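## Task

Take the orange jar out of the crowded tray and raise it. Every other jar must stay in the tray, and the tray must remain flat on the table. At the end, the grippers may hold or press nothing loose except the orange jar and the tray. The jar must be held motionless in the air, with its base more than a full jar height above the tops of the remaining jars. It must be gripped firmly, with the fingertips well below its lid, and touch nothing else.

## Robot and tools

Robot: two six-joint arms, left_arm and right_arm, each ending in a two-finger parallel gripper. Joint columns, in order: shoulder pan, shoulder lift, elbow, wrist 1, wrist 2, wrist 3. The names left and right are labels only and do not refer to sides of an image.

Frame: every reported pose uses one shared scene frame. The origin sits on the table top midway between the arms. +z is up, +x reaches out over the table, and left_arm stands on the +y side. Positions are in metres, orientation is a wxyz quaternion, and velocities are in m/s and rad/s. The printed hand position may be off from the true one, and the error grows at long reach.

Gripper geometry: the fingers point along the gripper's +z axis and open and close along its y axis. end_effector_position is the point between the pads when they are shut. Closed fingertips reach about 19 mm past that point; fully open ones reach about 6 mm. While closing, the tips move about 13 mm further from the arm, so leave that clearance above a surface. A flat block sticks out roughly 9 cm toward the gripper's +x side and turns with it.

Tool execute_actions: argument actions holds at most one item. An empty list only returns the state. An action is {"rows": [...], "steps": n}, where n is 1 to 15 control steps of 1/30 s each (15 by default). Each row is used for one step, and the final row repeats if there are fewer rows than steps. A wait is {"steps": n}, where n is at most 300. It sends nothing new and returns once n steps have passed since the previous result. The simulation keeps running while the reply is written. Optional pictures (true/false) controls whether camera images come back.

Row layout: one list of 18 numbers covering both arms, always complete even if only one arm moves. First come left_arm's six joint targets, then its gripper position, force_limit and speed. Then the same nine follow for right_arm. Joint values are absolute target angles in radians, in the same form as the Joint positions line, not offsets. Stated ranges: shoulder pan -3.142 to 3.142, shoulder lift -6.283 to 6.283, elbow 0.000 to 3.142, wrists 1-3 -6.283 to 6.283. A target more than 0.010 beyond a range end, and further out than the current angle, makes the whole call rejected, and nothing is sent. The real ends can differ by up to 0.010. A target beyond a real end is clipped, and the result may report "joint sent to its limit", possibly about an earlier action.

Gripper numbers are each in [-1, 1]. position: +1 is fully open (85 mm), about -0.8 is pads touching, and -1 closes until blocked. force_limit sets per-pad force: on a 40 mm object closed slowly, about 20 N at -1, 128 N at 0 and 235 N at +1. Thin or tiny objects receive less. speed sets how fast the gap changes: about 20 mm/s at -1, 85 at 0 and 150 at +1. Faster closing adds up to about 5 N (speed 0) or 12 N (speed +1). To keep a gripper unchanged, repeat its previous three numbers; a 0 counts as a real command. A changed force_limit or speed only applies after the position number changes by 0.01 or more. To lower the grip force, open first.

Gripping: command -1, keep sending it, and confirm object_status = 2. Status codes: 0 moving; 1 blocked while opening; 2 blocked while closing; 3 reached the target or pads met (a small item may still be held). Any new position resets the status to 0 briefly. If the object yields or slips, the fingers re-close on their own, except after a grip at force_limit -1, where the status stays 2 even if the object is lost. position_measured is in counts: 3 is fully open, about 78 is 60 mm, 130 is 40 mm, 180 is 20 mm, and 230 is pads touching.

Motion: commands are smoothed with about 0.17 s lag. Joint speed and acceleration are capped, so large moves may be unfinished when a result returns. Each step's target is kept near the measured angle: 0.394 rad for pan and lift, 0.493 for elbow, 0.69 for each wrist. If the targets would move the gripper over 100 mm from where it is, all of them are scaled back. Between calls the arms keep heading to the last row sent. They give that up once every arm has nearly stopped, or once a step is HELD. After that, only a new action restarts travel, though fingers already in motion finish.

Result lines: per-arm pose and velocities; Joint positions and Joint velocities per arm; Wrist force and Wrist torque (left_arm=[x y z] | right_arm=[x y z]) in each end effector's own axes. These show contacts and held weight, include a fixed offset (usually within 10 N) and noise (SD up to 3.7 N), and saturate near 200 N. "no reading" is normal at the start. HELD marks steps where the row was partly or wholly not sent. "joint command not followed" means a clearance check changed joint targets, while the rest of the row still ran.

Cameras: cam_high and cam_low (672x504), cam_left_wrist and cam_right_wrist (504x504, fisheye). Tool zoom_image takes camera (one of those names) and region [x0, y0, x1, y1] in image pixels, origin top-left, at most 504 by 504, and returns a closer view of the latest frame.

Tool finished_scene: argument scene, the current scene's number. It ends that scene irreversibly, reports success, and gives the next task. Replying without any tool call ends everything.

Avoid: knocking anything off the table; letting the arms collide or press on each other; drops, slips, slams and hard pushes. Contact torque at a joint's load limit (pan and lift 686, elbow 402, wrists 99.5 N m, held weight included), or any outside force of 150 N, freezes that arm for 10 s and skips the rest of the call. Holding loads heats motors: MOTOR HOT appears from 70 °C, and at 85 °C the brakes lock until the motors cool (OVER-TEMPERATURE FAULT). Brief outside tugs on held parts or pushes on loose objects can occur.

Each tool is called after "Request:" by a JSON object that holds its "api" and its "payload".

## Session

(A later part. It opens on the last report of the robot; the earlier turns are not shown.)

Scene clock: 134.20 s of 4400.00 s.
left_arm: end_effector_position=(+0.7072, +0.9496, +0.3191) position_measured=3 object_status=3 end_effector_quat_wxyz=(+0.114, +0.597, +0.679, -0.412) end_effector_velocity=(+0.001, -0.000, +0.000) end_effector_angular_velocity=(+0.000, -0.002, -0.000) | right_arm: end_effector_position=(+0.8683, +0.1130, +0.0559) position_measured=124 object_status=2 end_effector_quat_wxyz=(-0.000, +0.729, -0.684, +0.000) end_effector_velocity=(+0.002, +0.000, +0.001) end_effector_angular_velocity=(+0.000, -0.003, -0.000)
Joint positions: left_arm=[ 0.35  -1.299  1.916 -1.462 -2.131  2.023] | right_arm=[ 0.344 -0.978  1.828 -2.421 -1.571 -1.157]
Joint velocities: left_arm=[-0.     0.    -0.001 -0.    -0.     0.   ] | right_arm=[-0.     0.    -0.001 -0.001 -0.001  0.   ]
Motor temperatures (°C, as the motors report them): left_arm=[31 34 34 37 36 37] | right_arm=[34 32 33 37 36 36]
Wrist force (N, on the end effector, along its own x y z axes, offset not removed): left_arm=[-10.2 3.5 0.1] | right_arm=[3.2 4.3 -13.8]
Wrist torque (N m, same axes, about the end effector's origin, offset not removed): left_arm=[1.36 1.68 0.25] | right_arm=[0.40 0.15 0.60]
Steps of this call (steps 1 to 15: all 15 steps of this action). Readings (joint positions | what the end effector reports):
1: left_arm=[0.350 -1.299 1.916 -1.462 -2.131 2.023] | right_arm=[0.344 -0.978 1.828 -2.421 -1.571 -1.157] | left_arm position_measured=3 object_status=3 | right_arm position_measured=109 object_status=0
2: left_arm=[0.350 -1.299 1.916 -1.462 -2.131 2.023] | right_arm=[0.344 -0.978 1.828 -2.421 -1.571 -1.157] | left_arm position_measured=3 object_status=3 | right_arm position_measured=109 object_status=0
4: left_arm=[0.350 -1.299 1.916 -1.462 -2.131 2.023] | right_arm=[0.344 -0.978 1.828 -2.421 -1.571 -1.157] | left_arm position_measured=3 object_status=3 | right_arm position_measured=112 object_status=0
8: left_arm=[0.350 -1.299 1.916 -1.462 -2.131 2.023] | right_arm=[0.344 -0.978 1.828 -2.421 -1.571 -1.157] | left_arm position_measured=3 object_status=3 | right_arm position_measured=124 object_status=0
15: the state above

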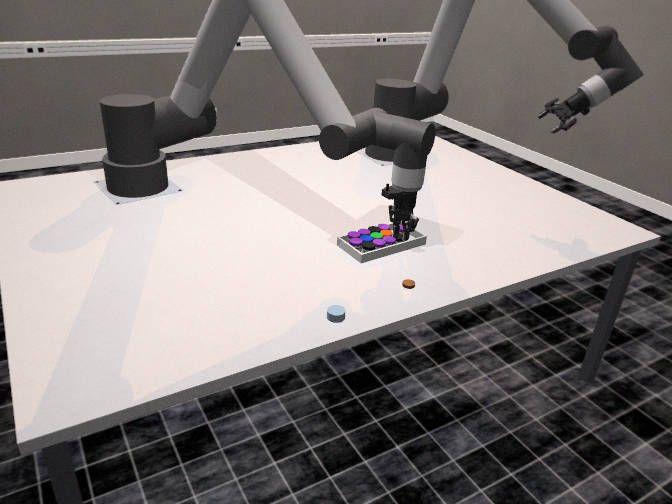

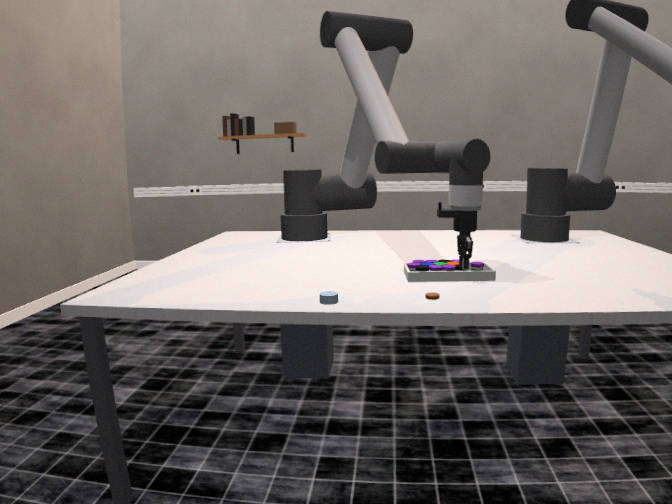

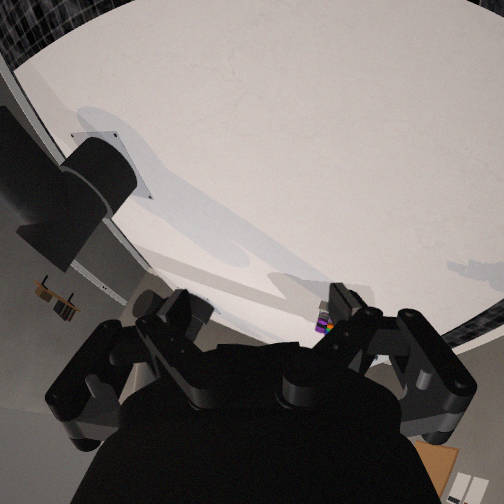

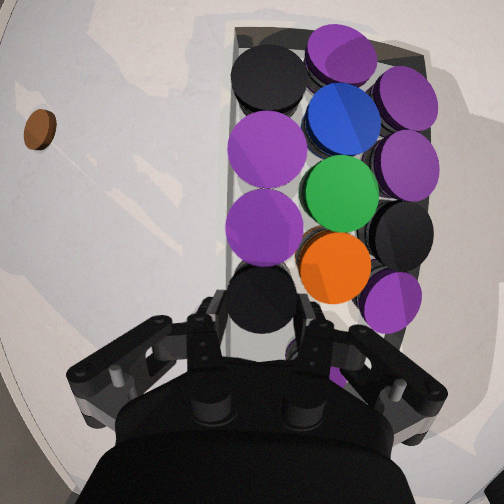

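Request:
{"api": "execute_actions", "payload": {"actions": [{"rows":[[0.35,-1.299,1.916,-1.462,-2.131,2.023,1,0,0,0.3437,-0.9784,1.8277,-2.4201,-1.571,-1.1566,-1,-0.9,-0.7],[0.35,-1.299,1.916,-1.462,-2.131,2.023,1,0,0,0.3437,-0.9784,1.8277,-2.4201,-1.571,-1.1566,-1,-0.9,-0.7],[0.35,-1.299,1.916,-1.462,-2.131,2.023,1,0,0,0.3437,-0.9784,1.8277,-2.4201,-1.571,-1.1566,-1,-0.9,-0.7],[0.35,-1.299,1.916,-1.462,-2.131,2.023,1,0,0,0.3546,-0.9722,1.8153,-2.414,-1.571,-1.1457,-1,-0.9,-0.7],[0.35,-1.299,1.916,-1.462,-2.131,2.023,1,0,0,0.3656,-0.9659,1.8029,-2.4078,-1.571,-1.1347,-1,-0.9,-0.7]],"steps":15}], "pictures": false}}

Request:
{"api": "execute_actions", "payload": {"actions": [{"steps":6}], "pictures": false}}

Request:
{"api": "execute_actions", "payload": {"actions": [{"rows":[[0.35,-1.299,1.916,-1.462,-2.131,2.023,1,0,0,0.3656,-0.9659,1.8029,-2.4078,-1.571,-1.1347,0.16,-0.9,0]],"steps":7}], "pictures": false}}

Request:
{"api": "execute_actions", "payload": {"actions": [{"rows":[[0.35,-1.299,1.916,-1.462,-2.131,2.023,1,0,0,0.3656,-0.9803,1.7985,-2.389,-1.571,-1.1347,0.16,-0.9,0]],"steps":10}], "pictures": false}}

Request:
{"api": "execute_actions", "payload": {"actions": [{"rows":[[0.35,-1.299,1.916,-1.462,-2.131,2.023,1,0,0,0.3686,-0.9965,1.8328,-2.407,-1.571,-1.1317,0.16,-0.9,0],[0.35,-1.299,1.916,-1.462,-2.131,2.023,1,0,0,0.3686,-0.9965,1.8328,-2.407,-1.571,-1.1317,0.16,-0.9,0],[0.35,-1.299,1.916,-1.462,-2.131,2.023,1,0,0,0.3717,-1.0128,1.867,-2.425,-1.571,-1.1287,0.16,-0.9,0],[0.35,-1.299,1.916,-1.462,-2.131,2.023,1,0,0,0.3717,-1.0128,1.867,-2.425,-1.571,-1.1287,0.16,-0.9,0],[0.35,-1.299,1.916,-1.462,-2.131,2.023,1,0,0,0.3747,-1.029,1.9013,-2.443,-1.571,-1.1257,0.16,-0.9,0],[0.35,-1.299,1.916,-1.462,-2.131,2.023,1,0,0,0.3747,-1.029,1.9013,-2.443,-1.571,-1.1257,0.16,-0.9,0],[0.35,-1.299,1.916,-1.462,-2.131,2.023,1,0,0,0.3777,-1.0452,1.9356,-2.4612,-1.571,-1.1226,0.16,-0.9,0]],"steps":15}], "pictures": false}}

Request:
{"api": "execute_actions", "payload": {"actions": [{"steps":14}]}}

Scene clock: 148.97 s of 4400.00 s.
left_arm: end_effector_position=(+0.7072, +0.9496, +0.3191) position_measured=3 object_status=3 end_effector_quat_wxyz=(+0.114, +0.597, +0.679, -0.412) end_effector_velocity=(-0.001, +0.000, +0.000) end_effector_angular_velocity=(+0.000, +0.001, +0.001) | right_arm: end_effector_position=(+0.8666, +0.1376, +0.0565) position_measured=124 object_status=2 end_effector_quat_wxyz=(+0.000, +0.729, -0.684, +0.000) end_effector_velocity=(-0.000, +0.018, +0.001) end_effector_angular_velocity=(-0.001, -0.002, +0.002)
Joint positions: left_arm=[ 0.35  -1.299  1.916 -1.462 -2.131  2.023] | right_arm=[ 0.364 -0.967  1.805 -2.409 -1.571 -1.137]
Joint velocities: left_arm=[ 0.001 -0.001  0.001  0.     0.    -0.001] | right_arm=[ 0.015  0.008 -0.018  0.008 -0.002  0.013]
Motor temperatures (°C, as the motors report them): left_arm=[31 34 34 37 36 37] | right_arm=[34 32 33 37 36 36]
Wrist force (N, on the end effector, along its own x y z axes, offset not removed): left_arm=[-11.3 5.5 3.2] | right_arm=[3.3 2.7 -4.3]
Wrist torque (N m, same axes, about the end effector's origin, offset not removed): left_arm=[1.75 1.84 0.32] | right_arm=[0.90 0.48 0.54]
Steps of this call (steps 1 to 15: the robot went on to your last target; steps 16 to 90: nothing new was sent; then 11.27 s passed at rest; steps 91 to 105: all 15 steps of this action). Readings (joint positions | what the end effector reports):
91: left_arm=[0.350 -1.299 1.916 -1.462 -2.131 2.023] | right_arm=[0.344 -0.978 1.828 -2.421 -1.571 -1.157] | left_arm position_measured=3 object_status=3 | right_arm position_measured=124 object_status=2
92: left_arm=[0.350 -1.299 1.916 -1.462 -2.131 2.023] | right_arm=[0.344 -0.978 1.828 -2.421 -1.571 -1.157] | left_arm position_measured=3 object_status=3 | right_arm position_measured=124 object_status=2
94: left_arm=[0.350 -1.299 1.916 -1.462 -2.131 2.023] | right_arm=[0.344 -0.978 1.828 -2.421 -1.571 -1.157] | left_arm position_measured=3 object_status=3 | right_arm position_measured=124 object_status=2
98: left_arm=[0.350 -1.299 1.916 -1.462 -2.131 2.023] | right_arm=[0.354 -0.972 1.817 -2.415 -1.571 -1.147] | left_arm position_measured=3 object_status=3 | right_arm position_measured=124 object_status=2
105: the state above

Scene clock: 149.17 s of 4400.00 s.
left_arm: end_effector_position=(+0.7072, +0.9496, +0.3191) position_measured=3 object_status=3 end_effector_quat_wxyz=(+0.114, +0.597, +0.679, -0.412) end_effector_velocity=(-0.001, -0.000, -0.001) end_effector_angular_velocity=(-0.001, +0.001, +0.000) | right_arm: end_effector_position=(+0.8665, +0.1395, +0.0566) position_measured=124 object_status=2 end_effector_quat_wxyz=(+0.000, +0.729, -0.684, +0.000) end_effector_velocity=(-0.001, +0.004, -0.000) end_effector_angular_velocity=(+0.000, -0.000, -0.000)
Joint positions: left_arm=[ 0.35  -1.299  1.916 -1.462 -2.131  2.023] | right_arm=[ 0.365 -0.966  1.803 -2.408 -1.571 -1.135]
Joint velocities: left_arm=[ 0.     0.     0.001 -0.001 -0.     0.   ] | right_arm=[ 0.003  0.002 -0.003  0.001  0.     0.004]
Motor temperatures (°C, as the motors report them): left_arm=[31 34 34 37 36 37] | right_arm=[34 32 33 37 36 36]
Wrist force (N, on the end effector, along its own x y z axes, offset not removed): left_arm=[-10.4 5.0 -1.2] | right_arm=[3.6 0.0 -1.9]
Wrist torque (N m, same axes, about the end effector's origin, offset not removed): left_arm=[1.64 1.82 0.31] | right_arm=[0.12 0.39 0.66]
Steps of this call (steps 1 to 6: the robot went on to your last target). Readings (joint positions | what the end effector reports):
1: left_arm=[0.350 -1.299 1.916 -1.462 -2.131 2.023] | right_arm=[0.364 -0.967 1.805 -2.409 -1.571 -1.136] | left_arm position_measured=3 object_status=3 | right_arm position_measured=124 object_status=2
2: left_arm=[0.350 -1.299 1.916 -1.462 -2.131 2.023] | right_arm=[0.364 -0.966 1.804 -2.408 -1.571 -1.136] | left_arm position_measured=3 object_status=3 | right_arm position_measured=124 object_status=2
4: left_arm=[0.350 -1.299 1.916 -1.462 -2.131 2.023] | right_arm=[0.365 -0.966 1.804 -2.408 -1.571 -1.135] | left_arm position_measured=3 object_status=3 | right_arm position_measured=124 object_status=2
6: the state above

Scene clock: 149.40 s of 4400.00 s.
left_arm: end_effector_position=(+0.7072, +0.9496, +0.3191) position_measured=3 object_status=3 end_effector_quat_wxyz=(+0.114, +0.597, +0.679, -0.412) end_effector_velocity=(-0.001, +0.000, -0.000) end_effector_angular_velocity=(-0.001, +0.000, +0.001) | right_arm: end_effector_position=(+0.8665, +0.1399, +0.0566) position_measured=110 object_status=0 end_effector_quat_wxyz=(+0.000, +0.729, -0.684, +0.000) end_effector_velocity=(+0.000, +0.001, +0.000) end_effector_angular_velocity=(-0.000, -0.001, -0.001)
Joint positions: left_arm=[ 0.35  -1.299  1.916 -1.462 -2.131  2.023] | right_arm=[ 0.366 -0.966  1.803 -2.408 -1.571 -1.135]
Joint velocities: left_arm=[ 0.001 -0.001  0.001  0.    -0.     0.   ] | right_arm=[ 0.001  0.    -0.001 -0.    -0.001  0.001]
Motor temperatures (°C, as the motors report them): left_arm=[31 34 34 37 36 37] | right_arm=[34 32 33 37 36 36]
Wrist force (N, on the end effector, along its own x y z axes, offset not removed): left_arm=[-8.9 2.2 3.9] | right_arm=[2.1 3.2 0.6]
Wrist torque (N m, same axes, about the end effector's origin, offset not removed): left_arm=[1.13 1.49 0.26] | right_arm=[0.69 0.10 0.60]
Steps of this call (steps 1 to 7: all 7 steps of this action). Readings (joint positions | what the end effector reports):
1: left_arm=[0.350 -1.299 1.916 -1.462 -2.131 2.023] | right_arm=[0.365 -0.966 1.803 -2.408 -1.571 -1.135] | left_arm position_measured=3 object_status=3 | right_arm position_measured=124 object_status=0
2: left_arm=[0.350 -1.299 1.916 -1.462 -2.131 2.023] | right_arm=[0.365 -0.966 1.803 -2.408 -1.571 -1.135] | left_arm position_measured=3 object_status=3 | right_arm position_measured=124 object_status=0
4: left_arm=[0.350 -1.299 1.916 -1.462 -2.131 2.023] | right_arm=[0.365 -0.966 1.803 -2.408 -1.571 -1.135] | left_arm position_measured=3 object_status=3 | right_arm position_measured=117 object_status=0
7: the state above

Scene clock: 149.73 s of 4400.00 s.
left_arm: end_effector_position=(+0.7072, +0.9496, +0.3191) position_measured=3 object_status=3 end_effector_quat_wxyz=(+0.114, +0.597, +0.679, -0.412) end_effector_velocity=(-0.001, +0.000, -0.001) end_effector_angular_velocity=(-0.000, +0.002, +0.001) | right_arm: end_effector_position=(+0.8664, +0.1400, +0.0708) position_measured=109 object_status=3 end_effector_quat_wxyz=(+0.000, +0.729, -0.684, +0.000) end_effector_velocity=(-0.000, -0.001, +0.016) end_effector_angular_velocity=(-0.003, -0.001, +0.000)
Joint positions: left_arm=[ 0.35  -1.299  1.916 -1.462 -2.131  2.023] | right_arm=[ 0.366 -0.978  1.799 -2.391 -1.571 -1.135]
Joint velocities: left_arm=[ 0.001 -0.     0.002  0.     0.    -0.   ] | right_arm=[ 0.    -0.015 -0.004  0.018 -0.003 -0.   ]
Motor temperatures (°C, as the motors report them): left_arm=[31 34 34 37 36 37] | right_arm=[34 32 33 37 36 36]
Wrist force (N, on the end effector, along its own x y z axes, offset not removed): left_arm=[-9.4 6.5 1.4] | right_arm=[3.8 3.4 0.3]
Wrist torque (N m, same axes, about the end effector's origin, offset not removed): left_arm=[2.00 1.50 0.23] | right_arm=[0.74 -0.17 0.61]
Steps of this call (steps 1 to 10: all 10 steps of this action). Readings (joint positions | what the end effector reports):
1: left_arm=[0.350 -1.299 1.916 -1.462 -2.131 2.023] | right_arm=[0.366 -0.966 1.803 -2.408 -1.571 -1.135] | left_arm position_measured=3 object_status=3 | right_arm position_measured=109 object_status=0
2: left_arm=[0.350 -1.299 1.916 -1.462 -2.131 2.023] | right_arm=[0.366 -0.967 1.803 -2.407 -1.571 -1.135] | left_arm position_measured=3 object_status=3 | right_arm position_measured=109 object_status=0
4: left_arm=[0.350 -1.299 1.916 -1.462 -2.131 2.023] | right_arm=[0.366 -0.971 1.801 -2.400 -1.571 -1.135] | left_arm position_measured=3 object_status=3 | right_arm position_measured=109 object_status=0
8: left_arm=[0.350 -1.299 1.916 -1.462 -2.131 2.023] | right_arm=[0.366 -0.977 1.799 -2.393 -1.571 -1.135] | left_arm position_measured=3 object_status=3 | right_arm position_measured=109 object_status=3
10: the state above

Scene clock: 150.23 s of 4400.00 s.
left_arm: end_effector_position=(+0.7072, +0.9496, +0.3191) position_measured=3 object_status=3 end_effector_quat_wxyz=(+0.114, +0.597, +0.679, -0.412) end_effector_velocity=(+0.000, +0.001, +0.000) end_effector_angular_velocity=(+0.000, -0.000, +0.001) | right_arm: end_effector_position=(+0.7893, +0.1113, +0.0686) position_measured=109 object_status=3 end_effector_quat_wxyz=(-0.000, +0.729, -0.684, +0.000) end_effector_velocity=(-0.060, -0.024, -0.004) end_effector_angular_velocity=(-0.000, -0.001, -0.000)
Joint positions: left_arm=[ 0.35  -1.299  1.916 -1.462 -2.131  2.023] | right_arm=[ 0.377 -1.039  1.923 -2.455 -1.571 -1.124]
Joint velocities: left_arm=[ 0.001  0.    -0.001 -0.    -0.    -0.   ] | right_arm=[ 0.008 -0.046  0.097 -0.051 -0.001  0.009]
Motor temperatures (°C, as the motors report them): left_arm=[31 34 34 37 36 37] | right_arm=[34 32 33 37 36 36]
Wrist force (N, on the end effector, along its own x y z axes, offset not removed): left_arm=[-11.8 8.4 -0.3] | right_arm=[3.1 3.4 1.0]
Wrist torque (N m, same axes, about the end effector's origin, offset not removed): left_arm=[2.36 1.96 0.39] | right_arm=[0.65 -0.07 0.59]
Steps of this call (steps 1 to 15: all 15 steps of this action). Readings (joint positions | what the end effector reports):
1: left_arm=[0.350 -1.299 1.916 -1.462 -2.131 2.023] | right_arm=[0.366 -0.979 1.799 -2.391 -1.571 -1.135] | left_arm position_measured=3 object_status=3 | right_arm position_measured=109 object_status=3
2: left_arm=[0.350 -1.299 1.916 -1.462 -2.131 2.023] | right_arm=[0.366 -0.980 1.800 -2.391 -1.571 -1.134] | left_arm position_measured=3 object_status=3 | right_arm position_measured=109 object_status=3
4: left_arm=[0.350 -1.299 1.916 -1.462 -2.131 2.023] | right_arm=[0.367 -0.987 1.813 -2.398 -1.571 -1.133] | left_arm position_measured=3 object_status=3 | right_arm position_measured=109 object_status=3
8: left_arm=[0.350 -1.299 1.916 -1.462 -2.131 2.023] | right_arm=[0.371 -1.010 1.861 -2.423 -1.571 -1.129] | left_arm position_measured=3 object_status=3 | right_arm position_measured=109 object_status=3
15: the state above

Scene clock: 150.70 s of 4400.00 s.
left_arm: end_effector_position=(+0.7072, +0.9496, +0.3191) position_measured=3 object_status=3 end_effector_quat_wxyz=(+0.114, +0.597, +0.679, -0.412) end_effector_velocity=(-0.003, -0.001, -0.002) end_effector_angular_velocity=(-0.001, +0.003, +0.000) | right_arm: end_effector_position=(+0.7818, +0.1083, +0.0681) position_measured=109 object_status=3 end_effector_quat_wxyz=(+0.000, +0.729, -0.684, +0.000) end_effector_velocity=(-0.001, -0.000, +0.000) end_effector_angular_velocity=(+0.001, -0.001, +0.000)
Joint positions: left_arm=[ 0.35  -1.299  1.916 -1.462 -2.131  2.023] | right_arm=[ 0.378 -1.045  1.935 -2.461 -1.571 -1.123]
Joint velocities: left_arm=[ 0.    -0.     0.004 -0.     0.    -0.   ] | right_arm=[ 0.    -0.001  0.002 -0.002  0.001 -0.   ]
Motor temperatures (°C, as the motors report them): left_arm=[31 34 34 37 36 37] | right_arm=[34 32 33 37 36 36]
Wrist force (N, on the end effector, along its own x y z axes, offset not removed): left_arm=[-7.5 5.6 4.0] | right_arm=[1.9 1.0 3.4]
Wrist torque (N m, same axes, about the end effector's origin, offset not removed): left_arm=[1.82 1.23 0.38] | right_arm=[0.32 0.13 0.59]
Steps of this call (steps 1 to 14: the robot went on to your last target). Readings (joint positions | what the end effector reports):
1: left_arm=[0.350 -1.299 1.916 -1.462 -2.131 2.023] | right_arm=[0.377 -1.041 1.926 -2.456 -1.571 -1.123] | left_arm position_measured=3 object_status=3 | right_arm position_measured=109 object_status=3
2: left_arm=[0.350 -1.299 1.916 -1.462 -2.131 2.023] | right_arm=[0.377 -1.042 1.928 -2.457 -1.571 -1.123] | left_arm position_measured=3 object_status=3 | right_arm position_measured=109 object_status=3
4: left_arm=[0.350 -1.299 1.916 -1.462 -2.131 2.023] | right_arm=[0.377 -1.043 1.931 -2.459 -1.571 -1.123] | left_arm position_measured=3 object_status=3 | right_arm position_measured=109 object_status=3
8: left_arm=[0.350 -1.299 1.916 -1.462 -2.131 2.023] | right_arm=[0.378 -1.045 1.934 -2.460 -1.571 -1.123] | left_arm position_measured=3 object_status=3 | right_arm position_measured=109 object_status=3
14: the state above

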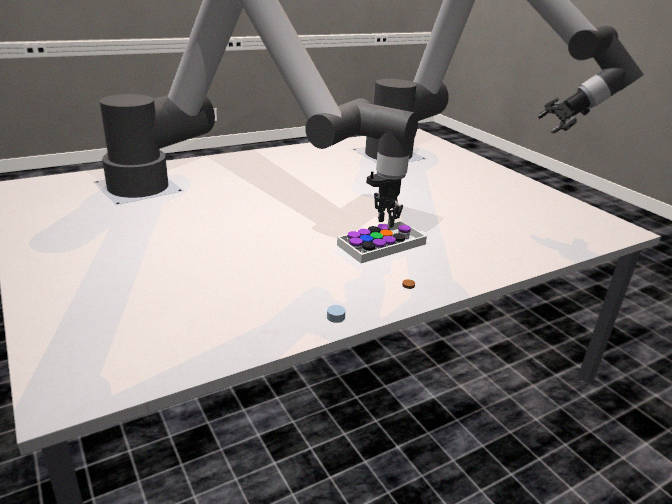

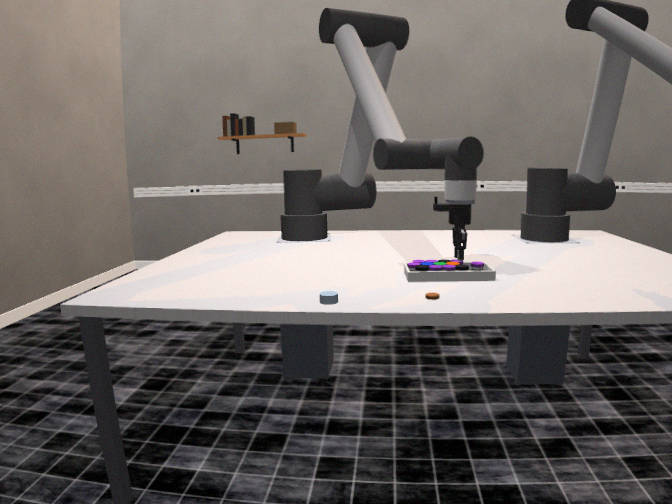

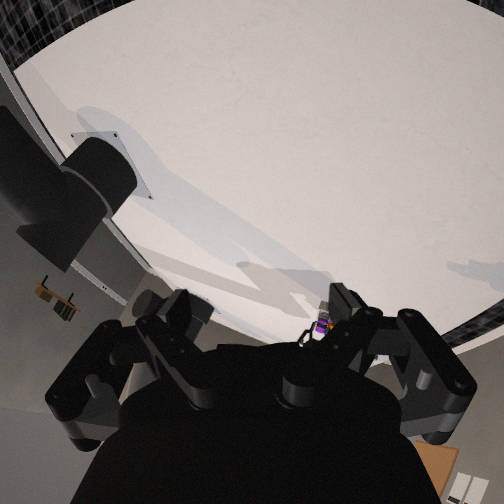

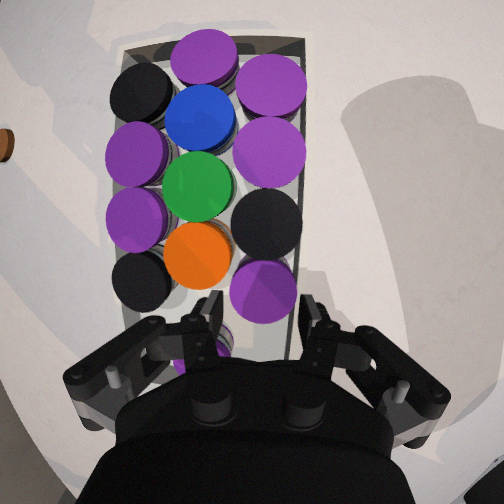

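Request:
{"api": "execute_actions", "payload": {"actions": [{"rows":[[0.35,-1.299,1.916,-1.462,-2.131,2.023,1,0,0,0.3781,-1.0332,1.9407,-2.4783,-1.571,-1.1222,0.16,-0.9,0]],"steps":12}], "pictures": false}}

Request:
{"api": "execute_actions", "payload": {"actions": [{"rows":[[0.35,-1.299,1.916,-1.462,-2.131,2.023,1,0,0,0.3756,-1.0346,1.9435,-2.4797,-1.571,-1.1247,-1,-0.6,-1]],"steps":15}], "pictures": false}}

Request:
{"api": "execute_actions", "payload": {"actions": [{"steps":8}], "pictures": false}}

Request:
{"api": "execute_actions", "payload": {"actions": [{"rows":[[0.35,-1.299,1.916,-1.462,-2.131,2.023,1,0,0,0.3756,-1.0385,1.9423,-2.4746,-1.571,-1.1247,-1,-0.6,-1]],"steps":9}], "pictures": false}}

Request:
{"api": "execute_actions", "payload": {"actions": [{"rows":[[0.35,-1.299,1.916,-1.462,-2.131,2.023,1,0,0,0.3841,-1.0337,1.9329,-2.47,-1.571,-1.1162,-1,-0.6,-1],[0.35,-1.299,1.916,-1.462,-2.131,2.023,1,0,0,0.3841,-1.0337,1.9329,-2.47,-1.571,-1.1162,-1,-0.6,-1],[0.35,-1.299,1.916,-1.462,-2.131,2.023,1,0,0,0.3926,-1.0289,1.9236,-2.4655,-1.571,-1.1077,-1,-0.6,-1],[0.35,-1.299,1.916,-1.462,-2.131,2.023,1,0,0,0.3926,-1.0289,1.9236,-2.4655,-1.571,-1.1077,-1,-0.6,-1],[0.35,-1.299,1.916,-1.462,-2.131,2.023,1,0,0,0.4011,-1.0241,1.9142,-2.4609,-1.571,-1.0992,-1,-0.6,-1]],"steps":15}]}}

Request:
{"api": "zoom_image", "payload": {"camera": "cam_high", "region": [350, 190, 450, 265]}}

Scene clock: 167.17 s of 4400.00 s.
left_arm: end_effector_position=(+0.7072, +0.9496, +0.3191) position_measured=3 object_status=3 end_effector_quat_wxyz=(+0.114, +0.597, +0.679, -0.412) end_effector_velocity=(+0.001, -0.001, -0.000) end_effector_angular_velocity=(-0.000, -0.000, -0.001) | right_arm: end_effector_position=(+0.7807, +0.1081, +0.0561) position_measured=109 object_status=3 end_effector_quat_wxyz=(-0.000, +0.729, -0.684, +0.000) end_effector_velocity=(-0.001, -0.001, -0.008) end_effector_angular_velocity=(-0.002, +0.001, +0.002)
Joint positions: left_arm=[ 0.35  -1.299  1.916 -1.462 -2.131  2.023] | right_arm=[ 0.378 -1.034  1.94  -2.477 -1.571 -1.122]
Joint velocities: left_arm=[-0.001  0.    -0.    -0.    -0.     0.   ] | right_arm=[ 0.     0.007  0.004 -0.01  -0.001 -0.002]
Motor temperatures (°C, as the motors report them): left_arm=[31 34 34 37 36 37] | right_arm=[34 32 33 37 36 36]
Wrist force (N, on the end effector, along its own x y z axes, offset not removed): left_arm=[-10.3 6.2 4.0] | right_arm=[0.1 3.9 2.1]
Wrist torque (N m, same axes, about the end effector's origin, offset not removed): left_arm=[1.80 1.77 0.23] | right_arm=[0.87 0.51 0.62]
Steps of this call (steps 1 to 30: the robot went on to your last target; steps 31 to 90: nothing new was sent; then 13.07 s passed at rest; steps 91 to 102: all 12 steps of this action). Readings (joint positions | what the end effector reports):
91: left_arm=[0.350 -1.299 1.916 -1.462 -2.131 2.023] | right_arm=[0.378 -1.045 1.936 -2.461 -1.571 -1.123] | left_arm position_measured=3 object_status=3 | right_arm position_measured=109 object_status=3
92: left_arm=[0.350 -1.299 1.916 -1.462 -2.131 2.023] | right_arm=[0.378 -1.045 1.936 -2.462 -1.571 -1.123] | left_arm position_measured=3 object_status=3 | right_arm position_measured=109 object_status=3
94: left_arm=[0.350 -1.299 1.916 -1.462 -2.131 2.023] | right_arm=[0.378 -1.041 1.938 -2.468 -1.571 -1.122] | left_arm position_measured=3 object_status=3 | right_arm position_measured=109 object_status=3
98: left_arm=[0.350 -1.299 1.916 -1.462 -2.131 2.023] | right_arm=[0.378 -1.036 1.940 -2.475 -1.571 -1.122] | left_arm position_measured=3 object_status=3 | right_arm position_measured=109 object_status=3
102: the state above

Scene clock: 167.67 s of 4400.00 s.
left_arm: end_effector_position=(+0.7072, +0.9496, +0.3191) position_measured=3 object_status=3 end_effector_quat_wxyz=(+0.114, +0.597, +0.679, -0.412) end_effector_velocity=(+0.001, -0.000, +0.001) end_effector_angular_velocity=(+0.001, -0.002, -0.001) | right_arm: end_effector_position=(+0.7807, +0.1054, +0.0551) position_measured=126 object_status=0 end_effector_quat_wxyz=(-0.000, +0.729, -0.684, +0.000) end_effector_velocity=(+0.001, -0.001, +0.001) end_effector_angular_velocity=(+0.000, -0.002, +0.001)
Joint positions: left_arm=[ 0.35  -1.299  1.916 -1.462 -2.131  2.023] | right_arm=[ 0.376 -1.035  1.943 -2.48  -1.571 -1.125]
Joint velocities: left_arm=[-0.001 -0.001 -0.001  0.     0.     0.   ] | right_arm=[-0.001 -0.001  0.001 -0.002 -0.001 -0.002]
Motor temperatures (°C, as the motors report them): left_arm=[31 34 34 37 36 37] | right_arm=[34 32 33 37 36 36]
Wrist force (N, on the end effector, along its own x y z axes, offset not removed): left_arm=[-10.9 5.5 2.1] | right_arm=[-8.9 6.5 -19.6]
Wrist torque (N m, same axes, about the end effector's origin, offset not removed): left_arm=[1.76 1.73 0.42] | right_arm=[-0.09 0.67 0.64]
Steps of this call (steps 1 to 15: all 15 steps of this action). Readings (joint positions | what the end effector reports):
1: left_arm=[0.350 -1.299 1.916 -1.462 -2.131 2.023] | right_arm=[0.378 -1.034 1.940 -2.477 -1.571 -1.122] | left_arm position_measured=3 object_status=3 | right_arm position_measured=109 object_status=0
2: left_arm=[0.350 -1.299 1.916 -1.462 -2.131 2.023] | right_arm=[0.378 -1.034 1.941 -2.478 -1.571 -1.122] | left_arm position_measured=3 object_status=3 | right_arm position_measured=109 object_status=0
4: left_arm=[0.350 -1.299 1.916 -1.462 -2.131 2.023] | right_arm=[0.377 -1.034 1.942 -2.478 -1.571 -1.123] | left_arm position_measured=3 object_status=3 | right_arm position_measured=110 object_status=0
8: left_arm=[0.350 -1.299 1.916 -1.462 -2.131 2.023] | right_arm=[0.376 -1.034 1.943 -2.479 -1.571 -1.124] | left_arm position_measured=3 object_status=3 | right_arm position_measured=117 object_status=0
15: the state above

Scene clock: 167.93 s of 4400.00 s.
left_arm: end_effector_position=(+0.7072, +0.9496, +0.3191) position_measured=3 object_status=3 end_effector_quat_wxyz=(+0.114, +0.597, +0.679, -0.412) end_effector_velocity=(+0.000, -0.000, +0.000) end_effector_angular_velocity=(-0.000, -0.000, -0.000) | right_arm: end_effector_position=(+0.7807, +0.1052, +0.0551) position_measured=127 object_status=2 end_effector_quat_wxyz=(-0.000, +0.729, -0.684, +0.000) end_effector_velocity=(-0.000, -0.001, -0.000) end_effector_angular_velocity=(-0.000, +0.000, -0.003)
Joint positions: left_arm=[ 0.35  -1.299  1.916 -1.462 -2.131  2.023] | right_arm=[ 0.376 -1.035  1.943 -2.48  -1.571 -1.125]
Joint velocities: left_arm=[-0.  0. -0.  0. -0.  0.] | right_arm=[-0.     0.     0.001 -0.001  0.     0.002]
Motor temperatures (°C, as the motors report them): left_arm=[31 34 34 37 36 37] | right_arm=[34 32 33 37 36 36]
Wrist force (N, on the end effector, along its own x y z axes, offset not removed): left_arm=[-7.3 5.5 5.0] | right_arm=[-7.6 10.5 -26.0]
Wrist torque (N m, same axes, about the end effector's origin, offset not removed): left_arm=[1.78 0.99 0.29] | right_arm=[0.73 -0.20 0.73]
Steps of this call (steps 1 to 8: the robot went on to your last target). Readings (joint positions | what the end effector reports):
1: left_arm=[0.350 -1.299 1.916 -1.462 -2.131 2.023] | right_arm=[0.376 -1.035 1.943 -2.480 -1.571 -1.125] | left_arm position_measured=3 object_status=3 | right_arm position_measured=127 object_status=0
2: left_arm=[0.350 -1.299 1.916 -1.462 -2.131 2.023] | right_arm=[0.376 -1.035 1.943 -2.480 -1.571 -1.125] | left_arm position_measured=3 object_status=3 | right_arm position_measured=127 object_status=0
4: left_arm=[0.350 -1.299 1.916 -1.462 -2.131 2.023] | right_arm=[0.376 -1.035 1.943 -2.480 -1.571 -1.125] | left_arm position_measured=3 object_status=3 | right_arm position_measured=127 object_status=0
8: the state above

Scene clock: 168.23 s of 4400.00 s.
left_arm: end_effector_position=(+0.7072, +0.9496, +0.3191) position_measured=3 object_status=3 end_effector_quat_wxyz=(+0.114, +0.597, +0.679, -0.412) end_effector_velocity=(-0.000, -0.001, -0.001) end_effector_angular_velocity=(-0.001, +0.000, -0.001) | right_arm: end_effector_position=(+0.7805, +0.1051, +0.0581) position_measured=127 object_status=2 end_effector_quat_wxyz=(+0.000, +0.729, -0.684, +0.000) end_effector_velocity=(-0.000, -0.000, +0.005) end_effector_angular_velocity=(-0.001, +0.000, +0.001)
Joint positions: left_arm=[ 0.35  -1.299  1.916 -1.462 -2.131  2.023] | right_arm=[ 0.376 -1.038  1.943 -2.475 -1.571 -1.125]
Joint velocities: left_arm=[-0.001  0.     0.001  0.    -0.     0.001] | right_arm=[ 0.    -0.005 -0.002  0.007 -0.001 -0.001]
Motor temperatures (°C, as the motors report them): left_arm=[31 34 34 37 36 37] | right_arm=[34 32 33 37 36 36]
Wrist force (N, on the end effector, along its own x y z axes, offset not removed): left_arm=[-9.5 1.5 0.0] | right_arm=[2.6 0.4 5.5]
Wrist torque (N m, same axes, about the end effector's origin, offset not removed): left_arm=[1.03 1.55 0.40] | right_arm=[0.15 -0.28 0.56]
Steps of this call (steps 1 to 9: all 9 steps of this action). Readings (joint positions | what the end effector reports):
1: left_arm=[0.350 -1.299 1.916 -1.462 -2.131 2.023] | right_arm=[0.376 -1.035 1.943 -2.480 -1.571 -1.125] | left_arm position_measured=3 object_status=3 | right_arm position_measured=127 object_status=2
2: left_arm=[0.350 -1.299 1.916 -1.462 -2.131 2.023] | right_arm=[0.376 -1.035 1.943 -2.480 -1.571 -1.125] | left_arm position_measured=3 object_status=3 | right_arm position_measured=127 object_status=2
4: left_arm=[0.350 -1.299 1.916 -1.462 -2.131 2.023] | right_arm=[0.376 -1.036 1.943 -2.478 -1.571 -1.125] | left_arm position_measured=3 object_status=3 | right_arm position_measured=127 object_status=2
8: left_arm=[0.350 -1.299 1.916 -1.462 -2.131 2.023] | right_arm=[0.376 -1.038 1.943 -2.476 -1.571 -1.125] | left_arm position_measured=3 object_status=3 | right_arm position_measured=127 object_status=2
9: the state above

Scene clock: 168.73 s of 4400.00 s.
left_arm: end_effector_position=(+0.7072, +0.9496, +0.3191) position_measured=3 object_status=3 end_effector_quat_wxyz=(+0.114, +0.597, +0.679, -0.412) end_effector_velocity=(+0.000, +0.000, -0.000) end_effector_angular_velocity=(-0.000, -0.001, -0.001) | right_arm: end_effector_position=(+0.7790, +0.1333, +0.0589) position_measured=127 object_status=2 end_effector_quat_wxyz=(+0.000, +0.729, -0.684, +0.000) end_effector_velocity=(-0.001, +0.014, -0.000) end_effector_angular_velocity=(-0.001, -0.001, +0.001)
Joint positions: left_arm=[ 0.35  -1.299  1.916 -1.462 -2.131  2.023] | right_arm=[ 0.399 -1.025  1.916 -2.462 -1.571 -1.101]
Joint velocities: left_arm=[-0.     0.    -0.    -0.     0.     0.001] | right_arm=[ 0.013  0.007 -0.014  0.007 -0.002  0.011]
Motor temperatures (°C, as the motors report them): left_arm=[31 34 34 37 36 37] | right_arm=[34 32 33 37 36 36]
Wrist force (N, on the end effector, along its own x y z axes, offset not removed): left_arm=[-5.9 0.7 3.7] | right_arm=[1.4 4.0 2.5]
Wrist torque (N m, same axes, about the end effector's origin, offset not removed): left_arm=[0.98 0.64 0.42] | right_arm=[0.85 0.17 0.63]
Steps of this call (steps 1 to 15: all 15 steps of this action). Readings (joint positions | what the end effector reports):
1: left_arm=[0.350 -1.299 1.916 -1.462 -2.131 2.023] | right_arm=[0.376 -1.038 1.943 -2.475 -1.571 -1.125] | left_arm position_measured=3 object_status=3 | right_arm position_measured=127 object_status=2
2: left_arm=[0.350 -1.299 1.916 -1.462 -2.131 2.023] | right_arm=[0.376 -1.038 1.942 -2.475 -1.571 -1.124] | left_arm position_measured=3 object_status=3 | right_arm position_measured=127 object_status=2
4: left_arm=[0.350 -1.299 1.916 -1.462 -2.131 2.023] | right_arm=[0.379 -1.036 1.938 -2.473 -1.571 -1.121] | left_arm position_measured=3 object_status=3 | right_arm position_measured=127 object_status=2
8: left_arm=[0.350 -1.299 1.916 -1.462 -2.131 2.023] | right_arm=[0.391 -1.030 1.925 -2.466 -1.571 -1.109] | left_arm position_measured=3 object_status=3 | right_arm position_measured=127 object_status=2
15: the state above

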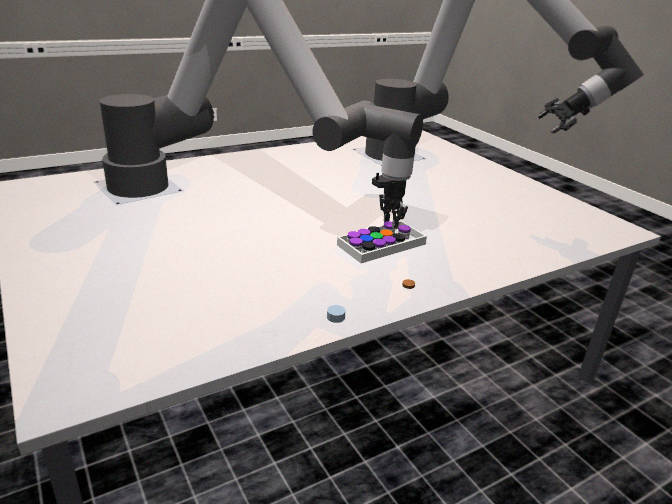

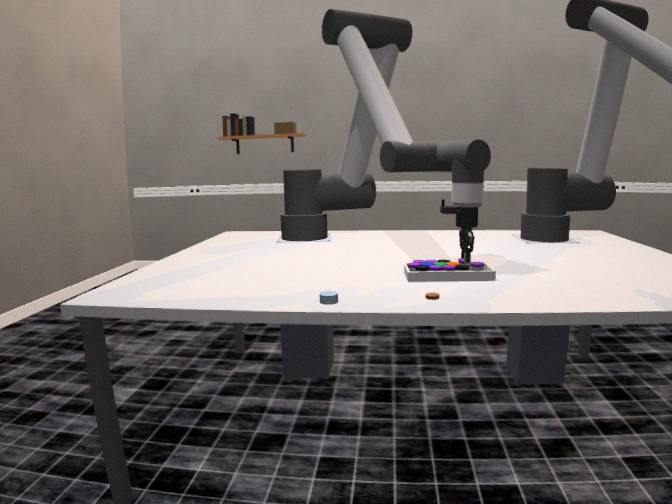

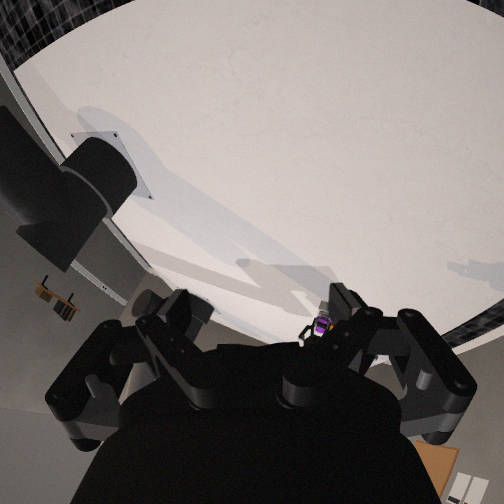

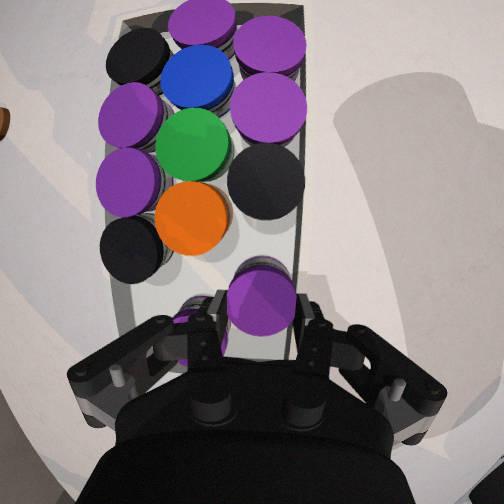

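Region (350, 190, 450, 265) of cam_high's 672x504 image, scaled by 5.040, with more detail than that image has; it fills the top 378 rows of this view, and the rest is white.

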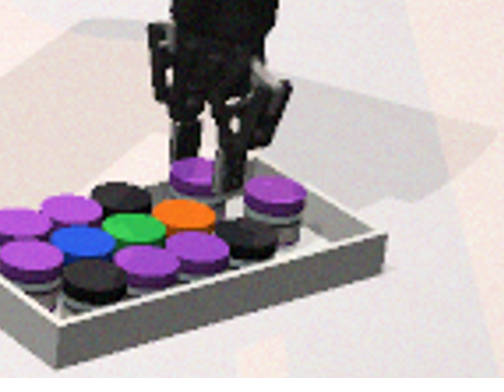

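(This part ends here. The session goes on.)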